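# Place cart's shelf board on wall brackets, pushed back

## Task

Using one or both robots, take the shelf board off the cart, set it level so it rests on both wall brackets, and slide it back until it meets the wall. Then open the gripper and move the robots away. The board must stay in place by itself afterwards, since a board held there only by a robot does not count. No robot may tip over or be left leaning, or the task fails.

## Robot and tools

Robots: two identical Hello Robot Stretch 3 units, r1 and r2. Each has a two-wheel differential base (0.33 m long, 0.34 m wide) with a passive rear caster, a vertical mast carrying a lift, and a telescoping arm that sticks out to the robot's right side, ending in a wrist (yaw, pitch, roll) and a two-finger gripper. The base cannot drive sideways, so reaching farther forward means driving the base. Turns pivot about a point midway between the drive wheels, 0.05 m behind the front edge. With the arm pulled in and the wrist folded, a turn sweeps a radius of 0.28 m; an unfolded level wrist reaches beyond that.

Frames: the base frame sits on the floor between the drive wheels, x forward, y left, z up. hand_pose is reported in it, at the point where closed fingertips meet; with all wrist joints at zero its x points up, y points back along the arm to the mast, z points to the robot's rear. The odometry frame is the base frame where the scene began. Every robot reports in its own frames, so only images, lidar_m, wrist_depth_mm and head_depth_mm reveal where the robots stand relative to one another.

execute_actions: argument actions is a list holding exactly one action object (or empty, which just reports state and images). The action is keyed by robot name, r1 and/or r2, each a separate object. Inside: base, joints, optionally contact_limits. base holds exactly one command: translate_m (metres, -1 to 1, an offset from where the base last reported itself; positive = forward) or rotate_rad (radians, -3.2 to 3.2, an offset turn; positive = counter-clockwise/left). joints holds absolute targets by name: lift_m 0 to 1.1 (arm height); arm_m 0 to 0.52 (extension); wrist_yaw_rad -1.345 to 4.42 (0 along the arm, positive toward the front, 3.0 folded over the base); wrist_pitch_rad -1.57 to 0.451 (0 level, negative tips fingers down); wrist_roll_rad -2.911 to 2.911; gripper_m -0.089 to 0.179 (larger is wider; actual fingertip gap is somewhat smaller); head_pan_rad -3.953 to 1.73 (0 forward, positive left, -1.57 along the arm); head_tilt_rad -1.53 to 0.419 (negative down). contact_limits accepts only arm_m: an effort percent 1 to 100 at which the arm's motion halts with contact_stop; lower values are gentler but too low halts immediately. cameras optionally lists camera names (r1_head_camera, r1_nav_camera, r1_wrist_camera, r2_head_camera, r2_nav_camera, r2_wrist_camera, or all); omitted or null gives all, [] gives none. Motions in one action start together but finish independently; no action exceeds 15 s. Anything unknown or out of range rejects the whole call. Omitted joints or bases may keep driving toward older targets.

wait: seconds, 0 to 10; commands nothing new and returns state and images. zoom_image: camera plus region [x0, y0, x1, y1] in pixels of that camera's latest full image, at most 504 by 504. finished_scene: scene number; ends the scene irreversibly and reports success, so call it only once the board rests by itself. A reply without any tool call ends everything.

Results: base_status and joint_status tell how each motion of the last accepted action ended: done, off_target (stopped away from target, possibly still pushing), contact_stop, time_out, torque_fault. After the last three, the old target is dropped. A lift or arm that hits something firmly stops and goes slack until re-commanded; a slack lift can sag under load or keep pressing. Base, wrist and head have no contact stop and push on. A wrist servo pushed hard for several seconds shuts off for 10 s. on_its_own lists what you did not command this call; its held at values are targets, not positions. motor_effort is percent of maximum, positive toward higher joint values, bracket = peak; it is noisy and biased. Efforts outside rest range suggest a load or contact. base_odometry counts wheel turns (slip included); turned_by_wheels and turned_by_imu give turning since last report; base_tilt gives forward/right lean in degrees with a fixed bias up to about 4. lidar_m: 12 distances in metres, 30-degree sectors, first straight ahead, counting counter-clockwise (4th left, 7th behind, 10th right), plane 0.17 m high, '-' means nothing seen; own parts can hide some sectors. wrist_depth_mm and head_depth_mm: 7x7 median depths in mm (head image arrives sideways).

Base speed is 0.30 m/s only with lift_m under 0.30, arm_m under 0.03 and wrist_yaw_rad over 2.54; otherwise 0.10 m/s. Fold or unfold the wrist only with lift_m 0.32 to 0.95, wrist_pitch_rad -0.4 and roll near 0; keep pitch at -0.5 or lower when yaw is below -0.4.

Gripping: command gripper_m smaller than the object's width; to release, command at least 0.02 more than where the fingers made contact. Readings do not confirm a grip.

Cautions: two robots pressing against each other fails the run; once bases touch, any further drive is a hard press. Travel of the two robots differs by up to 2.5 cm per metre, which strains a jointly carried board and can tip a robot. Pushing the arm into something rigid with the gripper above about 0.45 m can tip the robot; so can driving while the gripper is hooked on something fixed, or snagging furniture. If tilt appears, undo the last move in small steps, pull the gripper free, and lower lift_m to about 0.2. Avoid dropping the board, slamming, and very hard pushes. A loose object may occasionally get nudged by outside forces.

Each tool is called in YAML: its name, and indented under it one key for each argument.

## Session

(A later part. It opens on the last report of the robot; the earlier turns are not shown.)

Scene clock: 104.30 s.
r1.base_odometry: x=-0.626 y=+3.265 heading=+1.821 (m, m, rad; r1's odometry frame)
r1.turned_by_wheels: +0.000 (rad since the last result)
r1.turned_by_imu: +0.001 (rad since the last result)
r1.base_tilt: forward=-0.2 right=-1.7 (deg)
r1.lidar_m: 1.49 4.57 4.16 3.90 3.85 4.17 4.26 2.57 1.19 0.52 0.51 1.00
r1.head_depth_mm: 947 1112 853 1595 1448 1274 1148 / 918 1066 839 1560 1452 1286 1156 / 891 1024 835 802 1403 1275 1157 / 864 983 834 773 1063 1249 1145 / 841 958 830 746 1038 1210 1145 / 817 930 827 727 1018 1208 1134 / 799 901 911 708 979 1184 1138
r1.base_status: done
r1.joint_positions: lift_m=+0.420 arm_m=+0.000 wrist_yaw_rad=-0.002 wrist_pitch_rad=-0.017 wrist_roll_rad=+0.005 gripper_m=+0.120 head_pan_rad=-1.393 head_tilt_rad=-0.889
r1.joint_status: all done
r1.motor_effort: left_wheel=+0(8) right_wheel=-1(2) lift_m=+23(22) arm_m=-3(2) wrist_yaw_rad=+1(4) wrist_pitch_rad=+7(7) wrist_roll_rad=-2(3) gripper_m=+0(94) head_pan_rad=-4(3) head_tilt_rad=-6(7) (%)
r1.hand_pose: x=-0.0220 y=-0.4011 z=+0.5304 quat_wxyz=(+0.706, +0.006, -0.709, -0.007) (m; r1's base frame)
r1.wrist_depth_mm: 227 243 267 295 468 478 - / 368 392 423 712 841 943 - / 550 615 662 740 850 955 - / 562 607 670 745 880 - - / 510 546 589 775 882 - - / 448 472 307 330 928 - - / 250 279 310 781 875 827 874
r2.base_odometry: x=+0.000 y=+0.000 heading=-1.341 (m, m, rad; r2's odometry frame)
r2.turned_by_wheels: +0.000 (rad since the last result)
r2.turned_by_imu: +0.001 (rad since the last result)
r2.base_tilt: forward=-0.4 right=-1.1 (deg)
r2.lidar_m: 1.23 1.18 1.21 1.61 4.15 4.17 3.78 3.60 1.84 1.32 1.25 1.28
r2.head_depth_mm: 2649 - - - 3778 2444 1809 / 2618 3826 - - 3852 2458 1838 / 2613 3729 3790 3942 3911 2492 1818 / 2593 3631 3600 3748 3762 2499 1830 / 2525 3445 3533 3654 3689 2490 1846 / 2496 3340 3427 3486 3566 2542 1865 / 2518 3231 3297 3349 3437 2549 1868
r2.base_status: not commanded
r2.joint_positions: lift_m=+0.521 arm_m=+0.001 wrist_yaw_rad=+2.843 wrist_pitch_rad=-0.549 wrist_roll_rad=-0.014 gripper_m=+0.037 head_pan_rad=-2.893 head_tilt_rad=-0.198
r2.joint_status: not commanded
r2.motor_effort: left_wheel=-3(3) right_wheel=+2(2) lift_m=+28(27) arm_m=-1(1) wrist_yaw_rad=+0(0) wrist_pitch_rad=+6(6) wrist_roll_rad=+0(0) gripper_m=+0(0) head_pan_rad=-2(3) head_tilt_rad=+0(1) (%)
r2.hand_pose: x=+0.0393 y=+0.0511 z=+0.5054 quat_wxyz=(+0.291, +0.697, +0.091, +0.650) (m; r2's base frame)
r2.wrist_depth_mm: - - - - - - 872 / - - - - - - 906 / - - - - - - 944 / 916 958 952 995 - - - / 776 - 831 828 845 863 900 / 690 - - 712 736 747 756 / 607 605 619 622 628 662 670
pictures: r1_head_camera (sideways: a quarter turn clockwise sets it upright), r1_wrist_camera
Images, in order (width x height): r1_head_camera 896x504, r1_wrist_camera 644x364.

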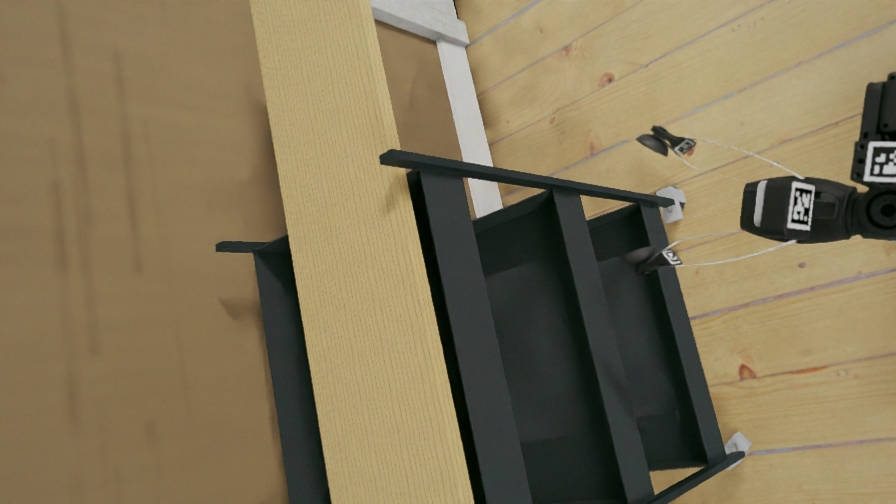

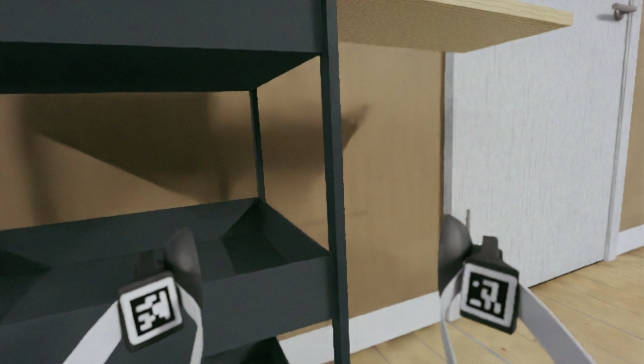

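execute_actions:
  actions:
    - {"r1":{"joints":{"arm_m":0.36}}}
  cameras: ["r1_head_camera","r1_nav_camera","r1_wrist_camera"]

Scene clock: 108.87 s.
r1.base_odometry: x=-0.626 y=+3.265 heading=+1.819 (m, m, rad; r1's odometry frame)
r1.turned_by_wheels: -0.001 (rad since the last result)
r1.turned_by_imu: -0.109 (rad since the last result)
r1.base_tilt: forward=-0.2 right=-1.7 (deg)
r1.lidar_m: 1.33 3.69 4.16 3.99 3.86 3.99 4.32 3.67 1.30 0.45 0.36 0.97
r1.head_depth_mm: 1043 1129 1436 1652 1473 1283 1147 / 992 1036 1379 1613 1487 1273 - / 952 1035 840 853 1344 1276 1141 / 911 1045 835 752 1047 1233 1141 / 872 990 835 699 964 1124 1140 / 836 957 935 699 641 908 1117 / 810 911 970 698 622 1207 1134
r1.base_status: not commanded
r1.joint_positions: lift_m=+0.420 arm_m=+0.359 wrist_yaw_rad=-0.048 wrist_pitch_rad=-0.065 wrist_roll_rad=+0.011 gripper_m=+0.120 head_pan_rad=-1.394 head_tilt_rad=-0.890
r1.joint_status: all done
r1.on_its_own: left_wheel is at rest, and its effort (-24) is outside its rest range (-18 to +18); right_wheel is at rest, and its effort (+26) is outside its rest range (-18 to +18); wrist_yaw_rad is at rest, and its effort (+43) is outside its rest range (-12 to +12)
r1.motor_effort: left_wheel=-24(31) right_wheel=+26(33) lift_m=+29(29) arm_m=+7(17) wrist_yaw_rad=+43(52) wrist_pitch_rad=+25(33) wrist_roll_rad=-5(6) gripper_m=-9(9) head_pan_rad=-3(4) head_tilt_rad=-5(6) (%)
r1.hand_pose: x=-0.0337 y=-0.7579 z=+0.5181 quat_wxyz=(+0.702, +0.006, -0.711, -0.040) (m; r1's base frame)
r1.wrist_depth_mm: 315 349 401 475 - - 904 / 319 356 407 484 - - 965 / 326 364 416 497 - - - / 333 373 430 511 47 857 - / 338 378 443 524 48 916 - / 343 371 463 536 48 - - / 355 407 468 555 50 726 794
r2.base_odometry: x=+0.000 y=+0.000 heading=-1.341 (m, m, rad; r2's odometry frame)
r2.turned_by_wheels: +0.000 (rad since the last result)
r2.turned_by_imu: +0.001 (rad since the last result)
r2.base_tilt: forward=-0.5 right=-1.1 (deg)
r2.lidar_m: 1.22 1.18 1.21 1.62 4.11 4.16 3.77 3.60 1.85 1.32 1.26 1.29
r2.head_depth_mm: 2621 - - - 3847 2445 1788 / 2636 3872 - - 3814 2492 1815 / 2585 3647 3775 3811 3814 2476 1813 / 2583 3483 3694 3732 3893 2495 1820 / 2575 3481 3520 3637 3683 2528 1834 / 2516 3359 3366 3458 3567 2507 1848 / 2516 3223 3321 3388 3412 2549 1865
r2.base_status: not commanded
r2.joint_positions: lift_m=+0.521 arm_m=+0.001 wrist_yaw_rad=+2.843 wrist_pitch_rad=-0.549 wrist_roll_rad=-0.014 gripper_m=+0.037 head_pan_rad=-2.893 head_tilt_rad=-0.198
r2.joint_status: not commanded
r2.motor_effort: left_wheel=-4(3) right_wheel=+3(2) lift_m=+27(28) arm_m=-1(0) wrist_yaw_rad=+0(0) wrist_pitch_rad=+6(6) wrist_roll_rad=+0(0) gripper_m=+0(0) head_pan_rad=-2(3) head_tilt_rad=-1(1) (%)
r2.hand_pose: x=+0.0393 y=+0.0511 z=+0.5054 quat_wxyz=(+0.291, +0.697, +0.091, +0.650) (m; r2's base frame)
r2.wrist_depth_mm: - - - - - - 874 / - - - - - - 916 / - - - - - - 999 / 896 943 965 992 - - - / 772 - 822 836 853 844 899 / 677 - - 712 735 738 756 / 596 618 629 629 620 654 664
pictures: r1_head_camera (sideways: a quarter turn clockwise sets it upright), r1_nav_camera (sideways: a quarter turn counterclockwise sets it upright), r1_wrist_camera
Images, in order (width x height): r1_head_camera 896x504, r1_nav_camera 672x504, r1_wrist_camera 644x364.

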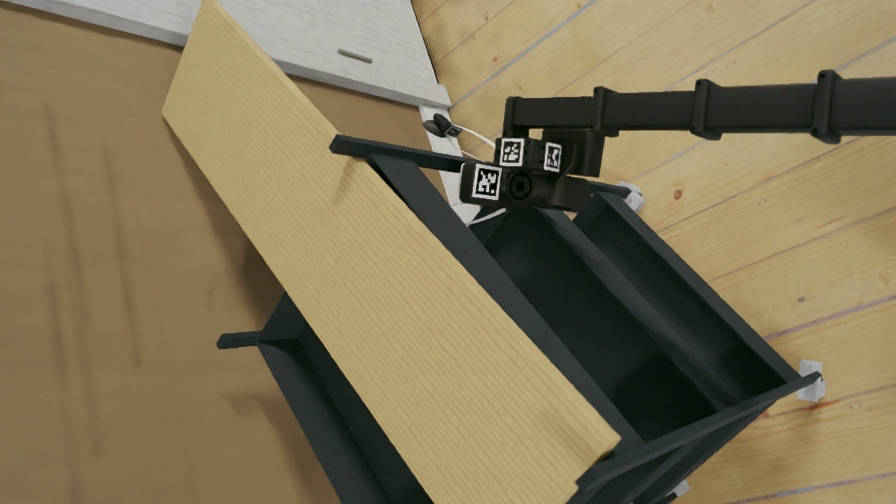

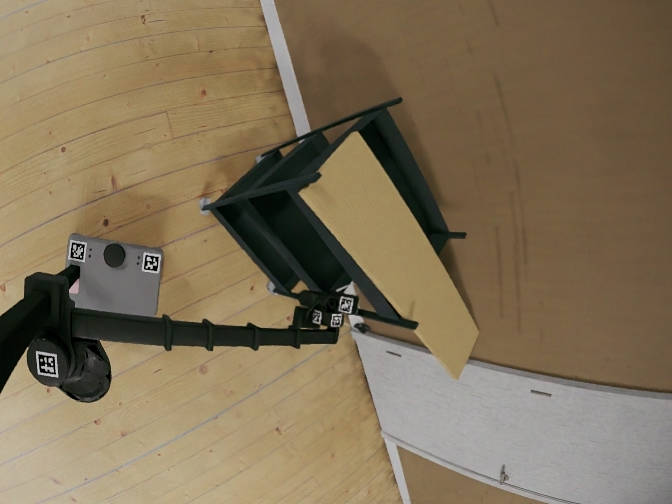

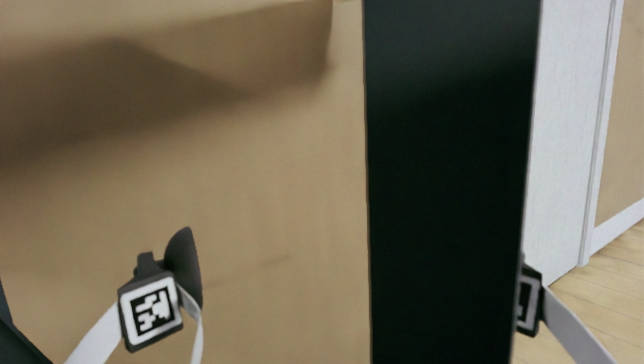

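execute_actions:
  actions:
    - {"r1":{"joints":{"gripper_m":0.0}}}
  cameras: []

execute_actions:
  actions:
    - {"r1":{"joints":{"arm_m":0.26}}}
  cameras: ["r1_head_camera","r1_nav_camera"]

Scene clock: 113.03 s.
r1.base_odometry: x=-0.626 y=+3.265 heading=+1.820 (m, m, rad; r1's odometry frame)
r1.turned_by_wheels: +0.001 (rad since the last result)
r1.turned_by_imu: -0.006 (rad since the last result)
r1.base_tilt: forward=-0.2 right=-1.6 (deg)
r1.lidar_m: 1.32 3.58 4.12 3.97 3.86 3.96 4.37 3.76 1.31 0.45 0.36 0.97
r1.head_depth_mm: 1037 1128 1458 1654 1461 1275 1145 / 997 1032 1377 1620 1500 1282 - / 951 1031 837 867 1294 1292 1141 / 912 1041 836 753 1043 1234 1139 / 878 986 833 702 964 1141 1144 / 844 958 924 697 641 910 1120 / 809 917 968 698 613 1210 1141
r1.base_status: not commanded
r1.joint_positions: lift_m=+0.420 arm_m=+0.359 wrist_yaw_rad=-0.141 wrist_pitch_rad=-0.054 wrist_roll_rad=+0.004 gripper_m=+0.001 head_pan_rad=-1.394 head_tilt_rad=-0.890
r1.joint_status: all done
r1.on_its_own: wrist_yaw_rad is held at -0.133, not at your +0.000, by its stall guard, which is not easing now
r1.motor_effort: left_wheel=-7(32) right_wheel=+8(35) lift_m=+29(29) arm_m=+6(7) wrist_yaw_rad=+6(53) wrist_pitch_rad=+21(23) wrist_roll_rad=-1(5) gripper_m=-25(99) head_pan_rad=-3(3) head_tilt_rad=-6(6) (%)
r1.hand_pose: x=-0.0572 y=-0.7562 z=+0.5207 quat_wxyz=(+0.703, -0.030, -0.708, -0.069) (m; r1's base frame)
r1.wrist_depth_mm: 322 361 403 - 657 830 - / 325 371 420 - 678 864 - / 333 379 419 - 677 895 - / 337 382 428 - 700 983 - / 343 390 437 46 753 - - / 349 398 435 47 - - - / 355 405 478 48 769 824 813
r2.base_odometry: x=+0.000 y=+0.000 heading=-1.341 (m, m, rad; r2's odometry frame)
r2.turned_by_wheels: +0.000 (rad since the last result)
r2.turned_by_imu: +0.001 (rad since the last result)
r2.base_tilt: forward=-0.4 right=-1.1 (deg)
r2.lidar_m: 1.23 1.17 1.21 1.61 4.15 4.18 3.77 3.60 1.85 1.32 1.26 1.29
r2.head_depth_mm: 2603 - - - 3774 2448 1806 / 2611 3878 - - 3865 2446 1812 / 2566 3670 3820 3859 3892 2497 1820 / 2590 3567 3662 3701 3781 2485 1838 / 2513 3436 3534 3682 3600 2544 1830 / 2503 3333 3421 3470 3542 2511 1852 / 2516 3274 3269 3338 3496 2548 1865
r2.base_status: not commanded
r2.joint_positions: lift_m=+0.521 arm_m=+0.001 wrist_yaw_rad=+2.843 wrist_pitch_rad=-0.549 wrist_roll_rad=-0.014 gripper_m=+0.037 head_pan_rad=-2.893 head_tilt_rad=-0.198
r2.joint_status: not commanded
r2.motor_effort: left_wheel=-3(3) right_wheel=+2(2) lift_m=+28(27) arm_m=+0(1) wrist_yaw_rad=+0(0) wrist_pitch_rad=+6(6) wrist_roll_rad=+0(0) gripper_m=+0(0) head_pan_rad=-2(2) head_tilt_rad=+0(2) (%)
r2.hand_pose: x=+0.0393 y=+0.0511 z=+0.5054 quat_wxyz=(+0.291, +0.697, +0.091, +0.650) (m; r2's base frame)
r2.wrist_depth_mm: - - - - - - 867 / - - - - - - 926 / - - - - - - 966 / 892 949 954 963 - - - / 776 - 830 832 863 868 877 / 685 - - 720 754 751 749 / 608 608 625 632 629 657 656
pictures: none
No camera images: the call's "cameras" was empty. Leave "cameras" out to get every camera's image.

Scene clock: 115.97 s.
r1.base_odometry: x=-0.626 y=+3.265 heading=+1.820 (m, m, rad; r1's odometry frame)
r1.turned_by_wheels: +0.000 (rad since the last result)
r1.turned_by_imu: -0.227 (rad since the last result)
r1.base_tilt: forward=-0.2 right=-1.6 (deg)
r1.lidar_m: 1.08 1.94 4.57 4.14 3.86 3.84 4.54 4.20 1.72 0.41 0.34 0.34
r1.head_depth_mm: 1282 1442 917 1690 1461 1285 1150 / 1172 1318 838 1695 1483 1279 1160 / 1089 1256 833 742 1507 1241 1137 / 1027 1185 835 715 982 1200 1144 / 957 1084 916 700 683 1028 1123 / 903 1010 915 699 628 895 1071 / 846 943 1033 699 603 839 1124
r1.base_status: not commanded
r1.joint_positions: lift_m=+0.420 arm_m=+0.261 wrist_yaw_rad=-0.180 wrist_pitch_rad=-0.051 wrist_roll_rad=+0.004 gripper_m=+0.001 head_pan_rad=-1.395 head_tilt_rad=-0.891
r1.joint_status: all done
r1.on_its_own: wrist_yaw_rad is held at -0.182, not at your +0.000, by its stall guard, which is not easing now
r1.motor_effort: left_wheel=-5(82) right_wheel=+8(31) lift_m=+32(32) arm_m=-9(14) wrist_yaw_rad=-1(44) wrist_pitch_rad=+20(23) wrist_roll_rad=-2(2) gripper_m=-22(25) head_pan_rad=-2(3) head_tilt_rad=-5(5) (%)
r1.hand_pose: x=-0.0671 y=-0.6566 z=+0.5214 quat_wxyz=(+0.701, -0.045, -0.707, -0.082) (m; r1's base frame)
r1.wrist_depth_mm: 441 532 613 - - - - / 445 535 619 - - - - / 449 545 617 - - - - / 460 548 634 - - - - / 461 549 659 47 - - - / 467 568 348 48 50 - - / 473 564 701 49 791 840 818
r2.base_odometry: x=+0.000 y=+0.000 heading=-1.341 (m, m, rad; r2's odometry frame)
r2.turned_by_wheels: +0.000 (rad since the last result)
r2.turned_by_imu: +0.001 (rad since the last result)
r2.base_tilt: forward=-0.5 right=-1.1 (deg)
r2.lidar_m: 1.23 1.17 1.21 1.61 4.14 4.16 3.79 3.61 1.84 1.31 1.25 1.29
r2.head_depth_mm: 2627 - - - 3765 2420 1806 / 2657 3885 - - 3890 2470 1813 / 2614 3654 3848 3934 3876 2495 1811 / 2565 3583 3687 3749 3745 2526 1834 / 2548 3437 3606 3562 3650 2518 1845 / 2512 3318 3407 3544 3533 2519 1837 / 2528 3314 3301 3357 3416 2545 1868
r2.base_status: not commanded
r2.joint_positions: lift_m=+0.521 arm_m=+0.001 wrist_yaw_rad=+2.843 wrist_pitch_rad=-0.549 wrist_roll_rad=-0.014 gripper_m=+0.037 head_pan_rad=-2.893 head_tilt_rad=-0.198
r2.joint_status: not commanded
r2.motor_effort: left_wheel=-3(3) right_wheel=+2(2) lift_m=+28(28) arm_m=-1(0) wrist_yaw_rad=+0(1) wrist_pitch_rad=+6(6) wrist_roll_rad=+0(0) gripper_m=+0(0) head_pan_rad=-2(2) head_tilt_rad=-1(1) (%)
r2.hand_pose: x=+0.0393 y=+0.0511 z=+0.5054 quat_wxyz=(+0.291, +0.697, +0.091, +0.650) (m; r2's base frame)
r2.wrist_depth_mm: - - - - - - 869 / - - - - - - 907 / - - - - - - 963 / 883 959 957 979 - - - / 775 - 827 830 854 868 870 / 681 - - 722 724 737 759 / 605 611 624 635 620 653 672
pictures: r1_head_camera (sideways: a quarter turn clockwise sets it upright), r1_nav_camera (sideways: a quarter turn counterclockwise sets it upright)
Images, in order (width x height): r1_head_camera 896x504, r1_nav_camera 672x504.

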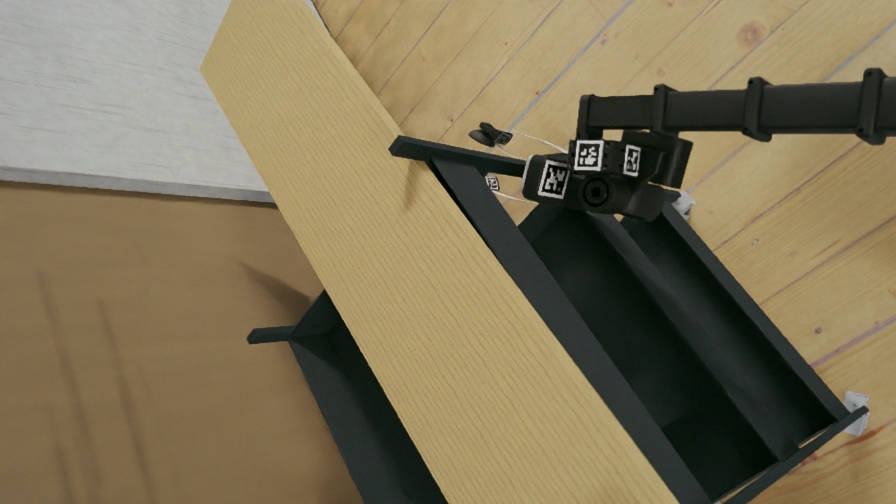

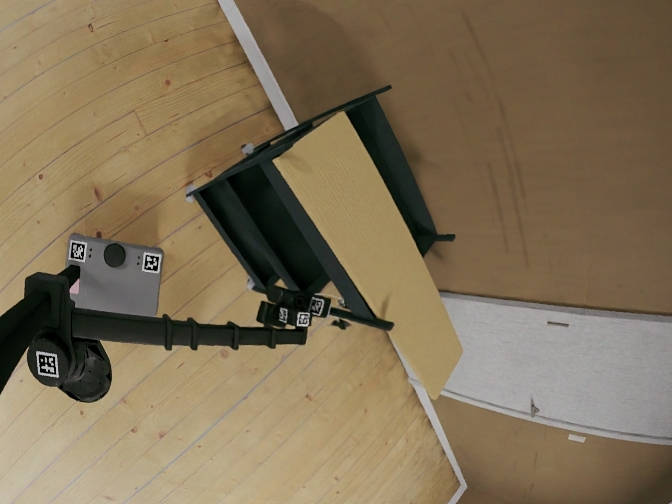

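execute_actions:
  actions:
    - {"r1":{"joints":{"gripper_m":0.12,"wrist_yaw_rad":0.0}}}
  cameras: []

execute_actions:
  actions:
    - {"r1":{"joints":{"arm_m":0.0}}}
  cameras: []

execute_actions:
  actions:
    - {"r1":{"base":{"rotate_rad":0.77},"joints":{"head_pan_rad":-0.9,"head_tilt_rad":-0.7}}}
  cameras: ["r1_head_camera","r1_nav_camera"]

Scene clock: 117.93 s.
r1.base_odometry: x=-0.626 y=+3.265 heading=+1.821 (m, m, rad; r1's odometry frame)
r1.turned_by_wheels: +0.000 (rad since the last result)
r1.turned_by_imu: -0.020 (rad since the last result)
r1.base_tilt: forward=-0.1 right=-1.7 (deg)
r1.lidar_m: 1.07 1.87 4.57 4.14 3.86 3.84 4.47 4.20 1.78 0.42 0.35 0.34
r1.head_depth_mm: 1329 1502 1848 1691 1467 1292 1141 / 1199 1327 861 1701 1481 1289 1163 / 1096 1280 836 758 - 1256 1142 / 1054 1209 839 717 986 1208 1150 / 976 1105 898 700 703 1088 1143 / 912 1026 915 699 628 895 1070 / 852 954 1032 698 603 853 1100
r1.base_status: not commanded
r1.joint_positions: lift_m=+0.420 arm_m=+0.260 wrist_yaw_rad=-0.002 wrist_pitch_rad=-0.023 wrist_roll_rad=+0.004 gripper_m=+0.120 head_pan_rad=-1.395 head_tilt_rad=-0.891
r1.joint_status: all done
r1.motor_effort: left_wheel=-1(34) right_wheel=+0(36) lift_m=+32(32) arm_m=-1(9) wrist_yaw_rad=+2(69) wrist_pitch_rad=+9(20) wrist_roll_rad=-2(2) gripper_m=+0(96) head_pan_rad=-2(2) head_tilt_rad=-5(5) (%)
r1.hand_pose: x=-0.0221 y=-0.6606 z=+0.5285 quat_wxyz=(+0.706, +0.008, -0.708, -0.009) (m; r1's base frame)
r1.wrist_depth_mm: 435 497 602 50 - - - / 438 502 615 651 - - - / 446 506 615 688 - - - / 444 518 617 713 47 - - / 442 508 642 703 47 - - / 426 496 653 746 48 - - / 277 548 658 746 48 837 859
r2.base_odometry: x=+0.000 y=+0.000 heading=-1.341 (m, m, rad; r2's odometry frame)
r2.turned_by_wheels: +0.000 (rad since the last result)
r2.turned_by_imu: +0.000 (rad since the last result)
r2.base_tilt: forward=-0.4 right=-1.1 (deg)
r2.lidar_m: 1.23 1.17 1.21 1.61 4.10 4.15 3.78 3.61 1.84 1.32 1.25 1.29
r2.head_depth_mm: 2631 - - - 3753 2452 1816 / 2618 3848 - - 3842 2460 1809 / 2573 3709 3801 3834 3926 2507 1829 / 2563 3549 3602 3766 3742 2468 1826 / 2575 3436 3573 3583 3674 2507 1864 / 2544 3361 3451 3518 3548 2515 1846 / 2491 3194 3262 3311 3389 2551 1862
r2.base_status: not commanded
r2.joint_positions: lift_m=+0.521 arm_m=+0.001 wrist_yaw_rad=+2.843 wrist_pitch_rad=-0.549 wrist_roll_rad=-0.014 gripper_m=+0.037 head_pan_rad=-2.893 head_tilt_rad=-0.198
r2.joint_status: not commanded
r2.motor_effort: left_wheel=-3(3) right_wheel=+2(3) lift_m=+27(28) arm_m=-1(1) wrist_yaw_rad=+0(1) wrist_pitch_rad=+6(6) wrist_roll_rad=+0(0) gripper_m=+0(0) head_pan_rad=-2(2) head_tilt_rad=-1(2) (%)
r2.hand_pose: x=+0.0393 y=+0.0511 z=+0.5054 quat_wxyz=(+0.291, +0.697, +0.091, +0.650) (m; r2's base frame)
r2.wrist_depth_mm: - - - - - - 856 / - - - - - - 919 / - - - - - - 964 / 893 940 960 995 - - - / 778 - 834 836 857 856 879 / 678 - - 713 743 753 751 / 604 608 617 642 636 654 665
pictures: none
No camera images: the call's "cameras" was empty. Leave "cameras" out to get every camera's image.

Scene clock: 121.07 s.
r1.base_odometry: x=-0.626 y=+3.265 heading=+1.821 (m, m, rad; r1's odometry frame)
r1.turned_by_wheels: +0.000 (rad since the last result)
r1.turned_by_imu: +0.001 (rad since the last result)
r1.base_tilt: forward=-0.1 right=-1.7 (deg)
r1.lidar_m: 1.07 1.88 4.57 4.15 3.83 3.83 4.51 4.21 1.78 0.42 0.35 0.34
r1.head_depth_mm: 1323 1499 1863 1687 1474 1278 1149 / 1207 1335 862 1676 1468 1288 1167 / 1106 1276 836 762 1399 1278 1161 / 1047 1205 838 717 990 1203 1147 / 976 1107 900 701 702 1086 1137 / 911 1022 915 697 628 895 1065 / 855 955 1029 698 603 851 1101
r1.base_status: not commanded
r1.joint_positions: lift_m=+0.420 arm_m=+0.000 wrist_yaw_rad=-0.001 wrist_pitch_rad=-0.022 wrist_roll_rad=+0.004 gripper_m=+0.120 head_pan_rad=-1.395 head_tilt_rad=-0.891
r1.joint_status: all done
r1.motor_effort: left_wheel=+0(0) right_wheel=+0(0) lift_m=+32(32) arm_m=-3(2) wrist_yaw_rad=+1(2) wrist_pitch_rad=+8(9) wrist_roll_rad=-1(2) gripper_m=+0(0) head_pan_rad=-3(2) head_tilt_rad=-5(5) (%)
r1.hand_pose: x=-0.0217 y=-0.4010 z=+0.5289 quat_wxyz=(+0.706, +0.008, -0.708, -0.008) (m; r1's base frame)
r1.wrist_depth_mm: 200 207 233 284 549 - - / 376 412 771 897 - - - / 566 665 806 915 - - - / 582 656 821 946 - - - / 559 506 485 - - - - / 408 455 402 328 - - - / 335 208 245 332 902 837 871
r2.base_odometry: x=+0.000 y=+0.000 heading=-1.341 (m, m, rad; r2's odometry frame)
r2.turned_by_wheels: +0.000 (rad since the last result)
r2.turned_by_imu: +0.001 (rad since the last result)
r2.base_tilt: forward=-0.4 right=-1.1 (deg)
r2.lidar_m: 1.23 1.17 1.21 1.62 4.11 4.14 3.77 3.60 1.84 1.32 1.26 1.29
r2.head_depth_mm: 2633 - - - 3792 2469 1814 / 2616 3823 - - 3857 2456 1811 / 2597 3745 3881 3900 3903 2477 1817 / 2577 3622 3684 3882 3724 2496 1846 / 2558 3405 3568 3614 3659 2514 1856 / 2534 3337 3441 3438 3557 2543 1848 / 2498 3288 3292 3405 3425 2544 1854
r2.base_status: not commanded
r2.joint_positions: lift_m=+0.521 arm_m=+0.001 wrist_yaw_rad=+2.843 wrist_pitch_rad=-0.549 wrist_roll_rad=-0.014 gripper_m=+0.037 head_pan_rad=-2.893 head_tilt_rad=-0.198
r2.joint_status: not commanded
r2.motor_effort: left_wheel=-3(3) right_wheel=+3(2) lift_m=+28(27) arm_m=+0(1) wrist_yaw_rad=+0(0) wrist_pitch_rad=+6(6) wrist_roll_rad=+0(0) gripper_m=+0(0) head_pan_rad=-2(2) head_tilt_rad=+0(2) (%)
r2.hand_pose: x=+0.0393 y=+0.0511 z=+0.5054 quat_wxyz=(+0.291, +0.697, +0.091, +0.650) (m; r2's base frame)
r2.wrist_depth_mm: - - - - - - 866 / - - - - - - 905 / - - - - - - 977 / 892 949 942 958 - - - / 783 - 838 820 850 850 899 / 680 - - 709 742 753 755 / 610 612 620 630 631 658 661
pictures: none
No camera images: the call's "cameras" was empty. Leave "cameras" out to get every camera's image.

Scene clock: 123.40 s.
r1.base_odometry: x=-0.626 y=+3.265 heading=+2.590 (m, m, rad; r1's odometry frame)
r1.turned_by_wheels: +0.769 (rad since the last result)
r1.turned_by_imu: +0.757 (rad since the last result)
r1.base_tilt: forward=-0.2 right=-1.6 (deg)
r1.lidar_m: 3.31 4.17 4.02 3.84 3.98 4.38 3.90 0.54 0.37 0.34 0.95 1.27
r1.head_depth_mm: 792 865 949 1065 1189 1330 595 / 833 911 1015 1141 1286 1374 1219 / 878 973 1080 1227 1414 1404 1224 / 933 1032 1154 1331 1537 1414 1223 / 991 1100 1257 1449 1620 1410 1209 / 1054 1192 1354 1588 1656 1407 1225 / 1130 1294 1500 1782 1667 1402 1222
r1.base_status: rotate_rad off_target (by the wheels' count: +0.7692 of +0.7700)
r1.joint_positions: lift_m=+0.420 arm_m=+0.000 wrist_yaw_rad=-0.058 wrist_pitch_rad=-0.022 wrist_roll_rad=+0.002 gripper_m=+0.120 head_pan_rad=-0.907 head_tilt_rad=-0.705
r1.joint_status: all done
r1.on_its_own: right_wheel is at rest, and its effort (+20) is outside its rest range (-18 to +18); wrist_yaw_rad is at rest, and its effort (+51) is outside its rest range (-12 to +12)
r1.motor_effort: left_wheel=-11(13) right_wheel=+20(20) lift_m=+32(32) arm_m=-1(3) wrist_yaw_rad=+51(53) wrist_pitch_rad=+9(9) wrist_roll_rad=-1(2) gripper_m=+11(12) head_pan_rad=+4(38) head_tilt_rad=+4(24) (%)
r1.hand_pose: x=-0.0363 y=-0.4002 z=+0.5289 quat_wxyz=(+0.706, -0.013, -0.707, -0.029) (m; r1's base frame)
r1.wrist_depth_mm: 88 592 218 227 236 248 256 / 90 614 612 629 651 656 679 / 89 613 635 640 669 688 699 / 349 632 655 665 694 697 723 / 623 647 659 452 472 494 430 / 638 103 387 406 396 - 367 / 672 110 297 310 304 285 291
r2.base_odometry: x=+0.000 y=+0.000 heading=-1.341 (m, m, rad; r2's odometry frame)
r2.turned_by_wheels: +0.000 (rad since the last result)
r2.turned_by_imu: +0.001 (rad since the last result)
r2.base_tilt: forward=-0.5 right=-1.1 (deg)
r2.lidar_m: 1.23 1.17 1.21 1.62 4.14 4.28 3.77 3.60 1.85 1.32 1.26 1.30
r2.head_depth_mm: 2622 - - - 3759 2446 1802 / 2611 3789 - - 3816 2480 1822 / 2603 3728 3787 3902 3899 2485 1802 / 2561 3477 3666 3717 3744 2521 1834 / 2514 3507 3509 3632 3674 2490 1850 / 2523 3370 3452 3461 3598 2549 1865 / 2534 3209 3304 3381 3380 2574 1869
r2.base_status: not commanded
r2.joint_positions: lift_m=+0.521 arm_m=+0.001 wrist_yaw_rad=+2.843 wrist_pitch_rad=-0.549 wrist_roll_rad=-0.014 gripper_m=+0.037 head_pan_rad=-2.893 head_tilt_rad=-0.198
r2.joint_status: not commanded
r2.motor_effort: left_wheel=-3(3) right_wheel=+2(2) lift_m=+28(28) arm_m=+0(0) wrist_yaw_rad=+0(0) wrist_pitch_rad=+6(6) wrist_roll_rad=+0(1) gripper_m=+0(0) head_pan_rad=-2(2) head_tilt_rad=-1(0) (%)
r2.hand_pose: x=+0.0393 y=+0.0511 z=+0.5054 quat_wxyz=(+0.291, +0.697, +0.091, +0.650) (m; r2's base frame)
r2.wrist_depth_mm: - - - - - - 869 / - - - - - - 933 / - - - - - - 969 / 888 959 960 974 - - - / 784 - 836 839 840 868 892 / 672 - - 713 746 744 779 / 605 609 622 647 631 659 664
pictures: r1_head_camera (sideways: a quarter turn clockwise sets it upright), r1_nav_camera (sideways: a quarter turn counterclockwise sets it upright)
Images, in order (width x height): r1_head_camera 896x504, r1_nav_camera 672x504.

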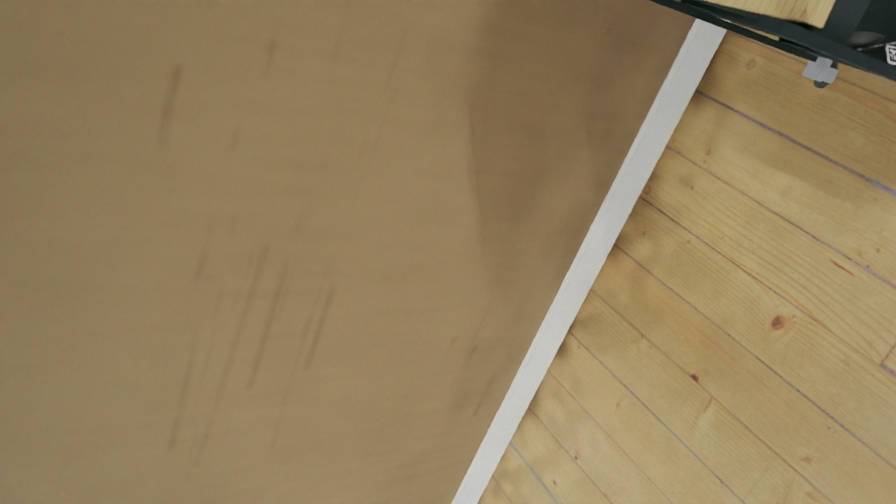

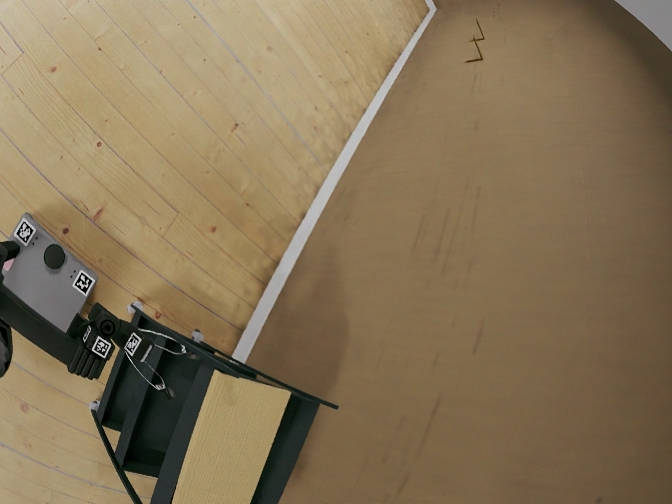

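execute_actions:
  actions:
    - {"r1":{"base":{"translate_m":-0.25}}}
  cameras: []

execute_actions:
  actions:
    - {"r1":{"joints":{"wrist_yaw_rad":1.6,"gripper_m":0.06}}}
  cameras: ["r1_nav_camera"]

Scene clock: 127.47 s.
r1.base_odometry: x=-0.413 y=+3.134 heading=+2.590 (m, m, rad; r1's odometry frame)
r1.turned_by_wheels: +0.000 (rad since the last result)
r1.turned_by_imu: +0.001 (rad since the last result)
r1.base_tilt: forward=-0.2 right=-1.6 (deg)
r1.lidar_m: 3.30 4.34 4.02 3.84 3.97 4.12 3.93 1.31 0.39 0.37 0.37 1.28
r1.head_depth_mm: 794 870 954 1056 707 595 598 / 839 920 1014 1108 704 609 829 / 883 976 1087 1203 705 627 866 / 935 1038 1170 1331 1476 677 895 / 995 1110 1257 1460 1626 1375 1224 / 1068 1196 1371 1603 1652 1408 1225 / 1134 1285 1509 1783 1672 1403 1220
r1.base_status: done
r1.joint_positions: lift_m=+0.420 arm_m=+0.000 wrist_yaw_rad=-0.077 wrist_pitch_rad=-0.022 wrist_roll_rad=+0.001 gripper_m=+0.120 head_pan_rad=-0.907 head_tilt_rad=-0.705
r1.joint_status: not commanded
r1.on_its_own: wrist_yaw_rad is held at -0.075, not at your +0.000, by its stall guard, which is not easing now
r1.motor_effort: left_wheel=-1(14) right_wheel=+0(5) lift_m=+32(32) arm_m=+1(1) wrist_yaw_rad=+2(23) wrist_pitch_rad=+9(9) wrist_roll_rad=+0(1) gripper_m=+0(9) head_pan_rad=+5(5) head_tilt_rad=+3(3) (%)
r1.hand_pose: x=-0.0411 y=-0.3999 z=+0.5289 quat_wxyz=(+0.706, -0.019, -0.707, -0.035) (m; r1's base frame)
r1.wrist_depth_mm: 202 207 217 226 236 645 135 / 384 606 614 645 658 679 142 / 611 614 645 660 695 713 145 / 621 630 646 656 691 718 146 / 423 644 462 477 711 736 154 / 411 430 417 403 344 - 156 / 330 298 316 307 292 226 773
r2.base_odometry: x=+0.000 y=+0.000 heading=-1.341 (m, m, rad; r2's odometry frame)
r2.turned_by_wheels: +0.000 (rad since the last result)
r2.turned_by_imu: +0.001 (rad since the last result)
r2.base_tilt: forward=-0.4 right=-1.1 (deg)
r2.lidar_m: 1.23 1.17 1.21 1.61 4.10 4.50 3.79 3.60 1.84 1.32 1.26 1.29
r2.head_depth_mm: 2624 - - - 3818 2452 1825 / 2592 3896 - - 3840 2476 1820 / 2580 3712 3794 3914 3836 2479 1813 / 2567 3588 3658 3747 3795 2514 1845 / 2561 3455 3483 3641 3620 2545 1838 / 2526 3267 3444 3435 3578 2535 1857 / 2520 3243 3268 3406 3439 2538 1861
r2.base_status: not commanded
r2.joint_positions: lift_m=+0.521 arm_m=+0.001 wrist_yaw_rad=+2.843 wrist_pitch_rad=-0.549 wrist_roll_rad=-0.014 gripper_m=+0.037 head_pan_rad=-2.893 head_tilt_rad=-0.198
r2.joint_status: not commanded
r2.motor_effort: left_wheel=-3(3) right_wheel=+2(2) lift_m=+27(27) arm_m=-1(0) wrist_yaw_rad=+0(0) wrist_pitch_rad=+6(6) wrist_roll_rad=+0(0) gripper_m=+0(0) head_pan_rad=-2(2) head_tilt_rad=+0(1) (%)
r2.hand_pose: x=+0.0393 y=+0.0511 z=+0.5054 quat_wxyz=(+0.291, +0.697, +0.091, +0.650) (m; r2's base frame)
r2.wrist_depth_mm: - - - - - - 882 / - - - - - - 933 / - - - - - - 952 / 889 933 971 975 - - - / 771 - 856 825 855 842 878 / 685 - - 722 742 742 769 / 612 611 623 630 627 648 665
pictures: none
No camera images: the call's "cameras" was empty. Leave "cameras" out to get every camera's image.

Scene clock: 129.30 s.
r1.base_odometry: x=-0.413 y=+3.134 heading=+2.590 (m, m, rad; r1's odometry frame)
r1.turned_by_wheels: +0.000 (rad since the last result)
r1.turned_by_imu: +0.000 (rad since the last result)
r1.base_tilt: forward=-0.2 right=-1.7 (deg)
r1.lidar_m: 3.31 4.36 4.04 3.83 3.97 4.11 3.94 1.31 0.39 0.37 0.38 1.28
r1.head_depth_mm: 794 866 953 1049 706 595 800 / 837 922 1015 1098 705 609 829 / 882 975 1093 1203 705 627 862 / 937 1035 1172 1335 1454 676 900 / 990 1106 1265 1454 1615 1373 1220 / 1060 1193 1375 1602 1672 1404 1220 / 1130 1301 1497 1794 1665 1410 1211
r1.base_status: not commanded
r1.joint_positions: lift_m=+0.420 arm_m=+0.000 wrist_yaw_rad=+1.598 wrist_pitch_rad=-0.022 wrist_roll_rad=+0.001 gripper_m=+0.060 head_pan_rad=-0.907 head_tilt_rad=-0.705
r1.joint_status: all done
r1.motor_effort: left_wheel=+0(1) right_wheel=+0(1) lift_m=+32(32) arm_m=+0(0) wrist_yaw_rad=+3(2) wrist_pitch_rad=+8(9) wrist_roll_rad=-1(0) gripper_m=+0(95) head_pan_rad=+3(5) head_tilt_rad=+3(3) (%)
r1.hand_pose: x=+0.2342 y=-0.1382 z=+0.5289 quat_wxyz=(+0.499, +0.512, -0.488, +0.501) (m; r1's base frame)
r1.wrist_depth_mm: - - - - - - 874 / - - - - - - 903 / - - - - - - 889 / - - - - - - 924 / - - - - - - 930 / - - - - - - 909 / 964 952 898 877 871 879 806
r2.base_odometry: x=+0.000 y=+0.000 heading=-1.341 (m, m, rad; r2's odometry frame)
r2.turned_by_wheels: +0.000 (rad since the last result)
r2.turned_by_imu: +0.000 (rad since the last result)
r2.base_tilt: forward=-0.4 right=-1.1 (deg)
r2.lidar_m: 1.23 1.17 1.21 1.62 4.11 4.49 3.80 3.60 1.85 1.31 1.25 1.29
r2.head_depth_mm: 2642 - - - 3822 2427 1803 / 2597 3845 - - 3780 2437 1816 / 2586 3657 3764 3857 3836 2478 1825 / 2586 3569 3644 3736 3750 2502 1829 / 2534 3500 3501 3604 3650 2528 1845 / 2535 3399 3447 3515 3517 2548 1850 / 2499 3244 3256 3386 3380 2525 1848
r2.base_status: not commanded
r2.joint_positions: lift_m=+0.521 arm_m=+0.001 wrist_yaw_rad=+2.843 wrist_pitch_rad=-0.549 wrist_roll_rad=-0.014 gripper_m=+0.037 head_pan_rad=-2.893 head_tilt_rad=-0.198
r2.joint_status: not commanded
r2.motor_effort: left_wheel=-3(3) right_wheel=+2(2) lift_m=+28(28) arm_m=-1(1) wrist_yaw_rad=+0(0) wrist_pitch_rad=+6(6) wrist_roll_rad=+0(0) gripper_m=+0(0) head_pan_rad=-1(2) head_tilt_rad=-1(2) (%)
r2.hand_pose: x=+0.0393 y=+0.0511 z=+0.5054 quat_wxyz=(+0.291, +0.697, +0.091, +0.650) (m; r2's base frame)
r2.wrist_depth_mm: - - - - - - 860 / - - - - - - 921 / - - - - - - 973 / 887 941 957 976 - - - / 781 - 840 835 836 860 862 / 681 - - 716 724 743 754 / 607 610 621 633 636 655 658
pictures: r1_nav_camera (sideways: a quarter turn counterclockwise sets it upright)
Images, in order (width x height): r1_nav_camera 672x504.

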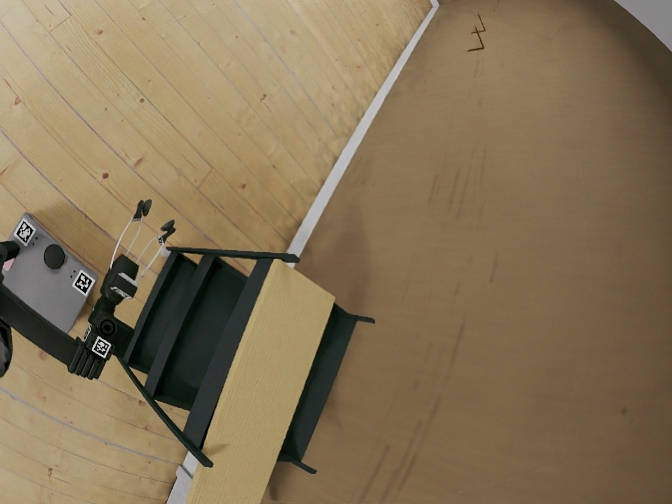

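execute_actions:
  actions:
    - {"r1":{"joints":{"wrist_pitch_rad":-0.4,"wrist_yaw_rad":2.9,"gripper_m":0.03}}}
  cameras: []

execute_actions:
  actions:
    - {"r1":{"base":{"rotate_rad":-0.45},"joints":{"lift_m":0.28}}}
  cameras: []

execute_actions:
  actions:
    - {"r1":{"base":{"translate_m":-0.76}}}
  cameras: []

execute_actions:
  actions:
    - {"r1":{"base":{"rotate_rad":0.4},"joints":{"head_pan_rad":-1.0,"head_tilt_rad":-0.6}}}
  cameras: ["r1_head_camera","r1_nav_camera"]

Scene clock: 131.33 s.
r1.base_odometry: x=-0.413 y=+3.134 heading=+2.590 (m, m, rad; r1's odometry frame)
r1.turned_by_wheels: +0.000 (rad since the last result)
r1.turned_by_imu: +0.000 (rad since the last result)
r1.base_tilt: forward=-0.2 right=-1.7 (deg)
r1.lidar_m: 3.31 4.38 4.03 3.84 3.99 4.12 3.94 1.31 0.39 0.37 0.37 1.28
r1.head_depth_mm: 795 867 951 1049 707 595 798 / 835 914 1016 1106 705 609 826 / 881 975 1093 1202 705 627 863 / 934 1033 1171 1337 1461 675 894 / 994 1108 1258 1454 1630 1385 1221 / 1061 1196 1372 1598 1652 1404 1205 / 1139 1300 1514 1768 1670 1406 1219
r1.base_status: not commanded
r1.joint_positions: lift_m=+0.420 arm_m=+0.000 wrist_yaw_rad=+2.898 wrist_pitch_rad=-0.413 wrist_roll_rad=+0.001 gripper_m=+0.030 head_pan_rad=-0.907 head_tilt_rad=-0.705
r1.joint_status: all done
r1.motor_effort: left_wheel=-1(1) right_wheel=+0(0) lift_m=+32(32) arm_m=+0(0) wrist_yaw_rad=+2(2) wrist_pitch_rad=+5(7) wrist_roll_rad=+0(0) gripper_m=+0(93) head_pan_rad=+5(5) head_tilt_rad=+3(3) (%)
r1.hand_pose: x=+0.0331 y=+0.0734 z=+0.4337 quat_wxyz=(+0.229, +0.705, +0.060, +0.669) (m; r1's base frame)
r1.wrist_depth_mm: - - - - - - - / - - - - - - - / - - - - - - - / - - - - - 975 944 / 834 - 834 807 803 774 776 / 687 - 725 678 690 673 655 / 598 589 573 591 567 571 552
r2.base_odometry: x=+0.000 y=+0.000 heading=-1.341 (m, m, rad; r2's odometry frame)
r2.turned_by_wheels: +0.000 (rad since the last result)
r2.turned_by_imu: +0.000 (rad since the last result)
r2.base_tilt: forward=-0.4 right=-1.1 (deg)
r2.lidar_m: 1.23 1.17 1.20 1.61 4.11 4.51 3.76 3.61 1.84 1.32 1.26 1.29
r2.head_depth_mm: 2640 - - - 3747 2443 1808 / 2632 3829 - - 3910 2458 1825 / 2568 3708 3806 3865 3856 2486 1823 / 2540 3552 3590 3764 3746 2500 1850 / 2528 3395 3529 3604 3611 2509 1840 / 2503 3340 3395 3436 3501 2543 1848 / 2516 3219 3307 3380 3426 2534 1871
r2.base_status: not commanded
r2.joint_positions: lift_m=+0.521 arm_m=+0.001 wrist_yaw_rad=+2.843 wrist_pitch_rad=-0.549 wrist_roll_rad=-0.014 gripper_m=+0.037 head_pan_rad=-2.893 head_tilt_rad=-0.198
r2.joint_status: not commanded
r2.motor_effort: left_wheel=-3(3) right_wheel=+2(2) lift_m=+28(28) arm_m=-1(0) wrist_yaw_rad=-1(1) wrist_pitch_rad=+6(6) wrist_roll_rad=+0(0) gripper_m=+0(0) head_pan_rad=-2(2) head_tilt_rad=+0(2) (%)
r2.hand_pose: x=+0.0393 y=+0.0511 z=+0.5054 quat_wxyz=(+0.291, +0.697, +0.091, +0.650) (m; r2's base frame)
r2.wrist_depth_mm: - - - - - - 859 / - - - - - - 930 / - - - - - - 964 / 905 950 975 984 - - - / 771 - 827 838 850 881 863 / 691 - - 718 728 751 756 / 602 604 628 637 628 658 672
pictures: none
No camera images: the call's "cameras" was empty. Leave "cameras" out to get every camera's image.

Scene clock: 133.43 s.
r1.base_odometry: x=-0.413 y=+3.134 heading=+2.140 (m, m, rad; r1's odometry frame)
r1.turned_by_wheels: -0.450 (rad since the last result)
r1.turned_by_imu: -0.449 (rad since the last result)
r1.base_tilt: forward=-0.1 right=-1.7 (deg)
r1.lidar_m: 1.38 4.53 4.32 3.96 3.89 4.06 4.04 3.03 1.21 0.38 0.37 0.38
r1.head_depth_mm: 760 837 938 1050 708 608 1156 / 768 847 952 1041 704 609 831 / 775 860 967 1065 705 607 843 / 784 872 973 1076 704 613 858 / 794 876 995 1094 702 621 861 / 803 896 1007 1103 702 621 864 / 813 905 1023 1184 1289 620 1155
r1.base_status: done
r1.joint_positions: lift_m=+0.280 arm_m=+0.000 wrist_yaw_rad=+2.898 wrist_pitch_rad=-0.415 wrist_roll_rad=+0.001 gripper_m=+0.030 head_pan_rad=-0.907 head_tilt_rad=-0.705
r1.joint_status: all done
r1.motor_effort: left_wheel=+3(9) right_wheel=-3(4) lift_m=+22(28) arm_m=+0(1) wrist_yaw_rad=+1(2) wrist_pitch_rad=+6(6) wrist_roll_rad=+0(0) gripper_m=+0(0) head_pan_rad=+5(4) head_tilt_rad=+3(3) (%)
r1.hand_pose: x=+0.0330 y=+0.0732 z=+0.2937 quat_wxyz=(+0.229, +0.705, +0.061, +0.669) (m; r1's base frame)
r1.wrist_depth_mm: - - - - - - - / - - - - - - - / - - - - 955 940 928 / 790 773 764 750 740 718 717 / 620 - 623 609 608 593 587 / 525 - 536 503 516 496 485 / 452 - - 433 426 426 422
r2.base_odometry: x=+0.000 y=+0.000 heading=-1.341 (m, m, rad; r2's odometry frame)
r2.turned_by_wheels: +0.000 (rad since the last result)
r2.turned_by_imu: +0.000 (rad since the last result)
r2.base_tilt: forward=-0.5 right=-1.1 (deg)
r2.lidar_m: 1.23 1.17 1.21 1.62 4.11 4.38 3.80 3.61 1.84 1.32 1.25 1.29
r2.head_depth_mm: 2634 - - - 3816 2433 1784 / 2611 3803 - - 3807 2469 1825 / 2584 3686 3855 3914 3890 2494 1815 / 2555 3546 3672 3820 3713 2490 1844 / 2556 3439 3537 3596 3620 2513 1859 / 2552 3299 3365 3543 3535 2546 1860 / 2471 3235 3281 3400 3472 2607 1862
r2.base_status: not commanded
r2.joint_positions: lift_m=+0.521 arm_m=+0.001 wrist_yaw_rad=+2.843 wrist_pitch_rad=-0.549 wrist_roll_rad=-0.014 gripper_m=+0.037 head_pan_rad=-2.893 head_tilt_rad=-0.198
r2.joint_status: not commanded
r2.motor_effort: left_wheel=-3(3) right_wheel=+2(2) lift_m=+28(28) arm_m=+0(0) wrist_yaw_rad=+0(0) wrist_pitch_rad=+6(6) wrist_roll_rad=+0(0) gripper_m=+1(0) head_pan_rad=-2(2) head_tilt_rad=-1(1) (%)
r2.hand_pose: x=+0.0393 y=+0.0511 z=+0.5054 quat_wxyz=(+0.291, +0.697, +0.091, +0.650) (m; r2's base frame)
r2.wrist_depth_mm: - - - - - - 869 / - - - - - - 925 / - - - - - - 963 / 882 951 955 971 - - - / 769 - 843 831 831 893 880 / 675 - - 721 743 748 749 / 611 616 628 629 623 648 668
pictures: none
No camera images: the call's "cameras" was empty. Leave "cameras" out to get every camera's image.

Scene clock: 137.83 s.
r1.base_odometry: x=-0.004 y=+2.493 heading=+2.140 (m, m, rad; r1's odometry frame)
r1.turned_by_wheels: +0.000 (rad since the last result)
r1.turned_by_imu: -0.001 (rad since the last result)
r1.base_tilt: forward=-0.1 right=-1.7 (deg)
r1.lidar_m: 1.06 5.48 4.71 3.60 3.54 3.68 3.36 3.27 1.71 1.28 1.24 0.88
r1.head_depth_mm: 1035 1148 1284 1471 1619 1420 1213 / 1046 1163 1305 1486 1619 1414 1224 / 1056 1172 1314 1478 1645 1421 1220 / 1092 1205 1319 1541 1661 1410 1218 / 1101 1231 1331 1587 1674 1416 1218 / 1112 1242 1356 1600 1659 1415 1216 / 1134 1267 1355 1362 1496 1343 1218
r1.base_status: done
r1.joint_positions: lift_m=+0.280 arm_m=+0.000 wrist_yaw_rad=+2.899 wrist_pitch_rad=-0.415 wrist_roll_rad=+0.001 gripper_m=+0.030 head_pan_rad=-0.907 head_tilt_rad=-0.704
r1.joint_status: not commanded
r1.motor_effort: left_wheel=+3(9) right_wheel=-2(8) lift_m=+23(23) arm_m=+0(0) wrist_yaw_rad=+1(1) wrist_pitch_rad=+6(6) wrist_roll_rad=-1(1) gripper_m=+0(0) head_pan_rad=+4(5) head_tilt_rad=+3(3) (%)
r1.hand_pose: x=+0.0328 y=+0.0732 z=+0.2937 quat_wxyz=(+0.229, +0.705, +0.061, +0.669) (m; r1's base frame)
r1.wrist_depth_mm: - - - - - - - / - - - - - - - / - - - - 947 951 906 / 777 - 770 756 740 725 711 / 623 - 615 611 600 599 589 / 522 - 528 505 515 500 490 / 448 - - 432 420 424 426
r2.base_odometry: x=+0.000 y=+0.000 heading=-1.341 (m, m, rad; r2's odometry frame)
r2.turned_by_wheels: +0.000 (rad since the last result)
r2.turned_by_imu: +0.001 (rad since the last result)
r2.base_tilt: forward=-0.4 right=-1.1 (deg)
r2.lidar_m: 1.23 1.17 1.21 1.62 4.11 4.51 3.80 3.60 1.84 1.31 1.26 1.29
r2.head_depth_mm: 2647 - - - 3785 2412 1817 / 2631 3792 - - 3919 2475 1816 / 2578 3669 3823 3878 3889 2468 1811 / 2579 3589 3620 3745 3733 2503 1819 / 2541 3473 3563 3674 3697 2519 1836 / 2546 3365 3444 3473 3587 2507 1846 / 2504 3226 3255 3309 3395 2544 1861
r2.base_status: not commanded
r2.joint_positions: lift_m=+0.521 arm_m=+0.001 wrist_yaw_rad=+2.843 wrist_pitch_rad=-0.549 wrist_roll_rad=-0.014 gripper_m=+0.037 head_pan_rad=-2.893 head_tilt_rad=-0.198
r2.joint_status: not commanded
r2.motor_effort: left_wheel=-3(3) right_wheel=+3(2) lift_m=+27(27) arm_m=+0(0) wrist_yaw_rad=+1(0) wrist_pitch_rad=+6(6) wrist_roll_rad=+0(0) gripper_m=+0(1) head_pan_rad=-2(2) head_tilt_rad=-1(1) (%)
r2.hand_pose: x=+0.0393 y=+0.0511 z=+0.5054 quat_wxyz=(+0.291, +0.697, +0.091, +0.650) (m; r2's base frame)
r2.wrist_depth_mm: - - - - - - 880 / - - - - - - 924 / - - - - - - 971 / 896 956 957 975 - - - / 775 - 829 844 853 862 878 / 681 - - 717 733 748 743 / 607 614 624 631 628 654 677
pictures: none
No camera images: the call's "cameras" was empty. Leave "cameras" out to get every camera's image.

Scene clock: 139.03 s.
r1.base_odometry: x=-0.004 y=+2.493 heading=+2.540 (m, m, rad; r1's odometry frame)
r1.turned_by_wheels: +0.400 (rad since the last result)
r1.turned_by_imu: +0.399 (rad since the last result)
r1.base_tilt: forward=-0.1 right=-1.7 (deg)
r1.lidar_m: 3.85 4.71 3.72 3.48 3.57 3.48 3.27 1.96 1.32 1.24 0.88 0.96
r1.head_depth_mm: 1056 1143 1229 1331 1492 1512 1281 / 1091 1187 1299 999 1601 1511 1286 / 1135 1236 1356 1048 1679 1524 1284 / 1179 1299 1416 1087 1715 1510 1280 / 1240 1365 1470 1095 1375 1430 1286 / 1287 1419 1549 1047 1321 1427 1279 / 1349 1504 1617 1093 1410 1465 1272
r1.base_status: done
r1.joint_positions: lift_m=+0.280 arm_m=+0.000 wrist_yaw_rad=+2.899 wrist_pitch_rad=-0.415 wrist_roll_rad=+0.001 gripper_m=+0.030 head_pan_rad=-0.993 head_tilt_rad=-0.606
r1.joint_status: all done
r1.motor_effort: left_wheel=-2(11) right_wheel=+1(6) lift_m=+23(23) arm_m=+0(0) wrist_yaw_rad=+1(1) wrist_pitch_rad=+6(6) wrist_roll_rad=-1(1) gripper_m=+0(0) head_pan_rad=-4(15) head_tilt_rad=+4(18) (%)
r1.hand_pose: x=+0.0328 y=+0.0732 z=+0.2937 quat_wxyz=(+0.229, +0.705, +0.061, +0.669) (m; r1's base frame)
r1.wrist_depth_mm: - - - - - - - / - - - - - - - / - - - - 952 951 928 / 781 - 777 743 732 717 710 / 629 - 622 619 609 589 578 / 527 - 523 512 525 492 484 / 457 - - 434 418 425 423
r2.base_odometry: x=+0.000 y=+0.000 heading=-1.341 (m, m, rad; r2's odometry frame)
r2.turned_by_wheels: +0.000 (rad since the last result)
r2.turned_by_imu: +0.000 (rad since the last result)
r2.base_tilt: forward=-0.5 right=-1.1 (deg)
r2.lidar_m: 1.22 1.17 1.21 1.62 4.12 4.47 3.79 3.60 1.84 1.32 1.25 1.29
r2.head_depth_mm: 2616 - - - 3740 2432 1802 / 2596 3845 - - 3840 2441 1801 / 2613 3767 3815 3915 3905 2476 1812 / 2560 3580 3629 3803 3759 2519 1832 / 2562 3508 3497 3645 3632 2522 1865 / 2584 3343 3428 3553 3499 2544 1856 / 2518 3244 3355 3368 3381 2595 1864
r2.base_status: not commanded
r2.joint_positions: lift_m=+0.521 arm_m=+0.001 wrist_yaw_rad=+2.843 wrist_pitch_rad=-0.549 wrist_roll_rad=-0.014 gripper_m=+0.037 head_pan_rad=-2.893 head_tilt_rad=-0.198
r2.joint_status: not commanded
r2.motor_effort: left_wheel=-3(3) right_wheel=+2(2) lift_m=+28(27) arm_m=+0(1) wrist_yaw_rad=-1(1) wrist_pitch_rad=+6(6) wrist_roll_rad=+0(0) gripper_m=+1(0) head_pan_rad=-2(2) head_tilt_rad=-1(1) (%)
r2.hand_pose: x=+0.0393 y=+0.0511 z=+0.5054 quat_wxyz=(+0.291, +0.697, +0.091, +0.650) (m; r2's base frame)
r2.wrist_depth_mm: - - - - - - 870 / - - - - - - 927 / - - - - - - 984 / 895 934 953 978 - - - / 773 - 827 835 850 867 895 / 682 - - 713 736 750 771 / 602 610 623 638 621 657 657
pictures: r1_head_camera (sideways: a quarter turn clockwise sets it upright), r1_nav_camera (sideways: a quarter turn counterclockwise sets it upright)
Images, in order (width x height): r1_head_camera 896x504, r1_nav_camera 672x504.

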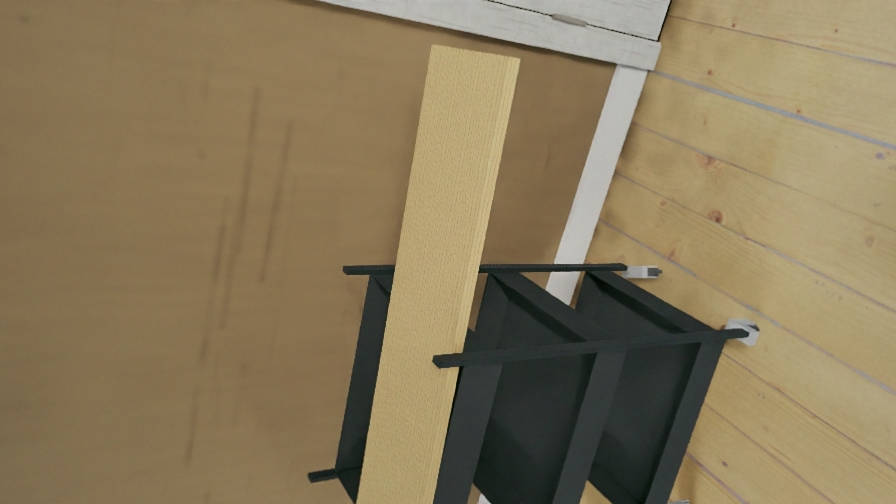

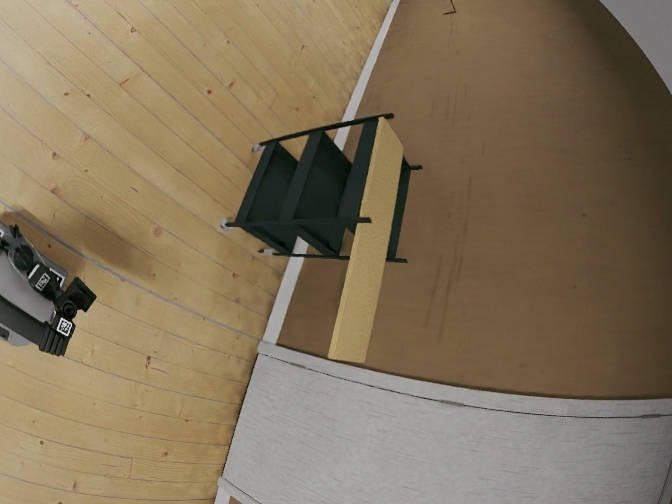

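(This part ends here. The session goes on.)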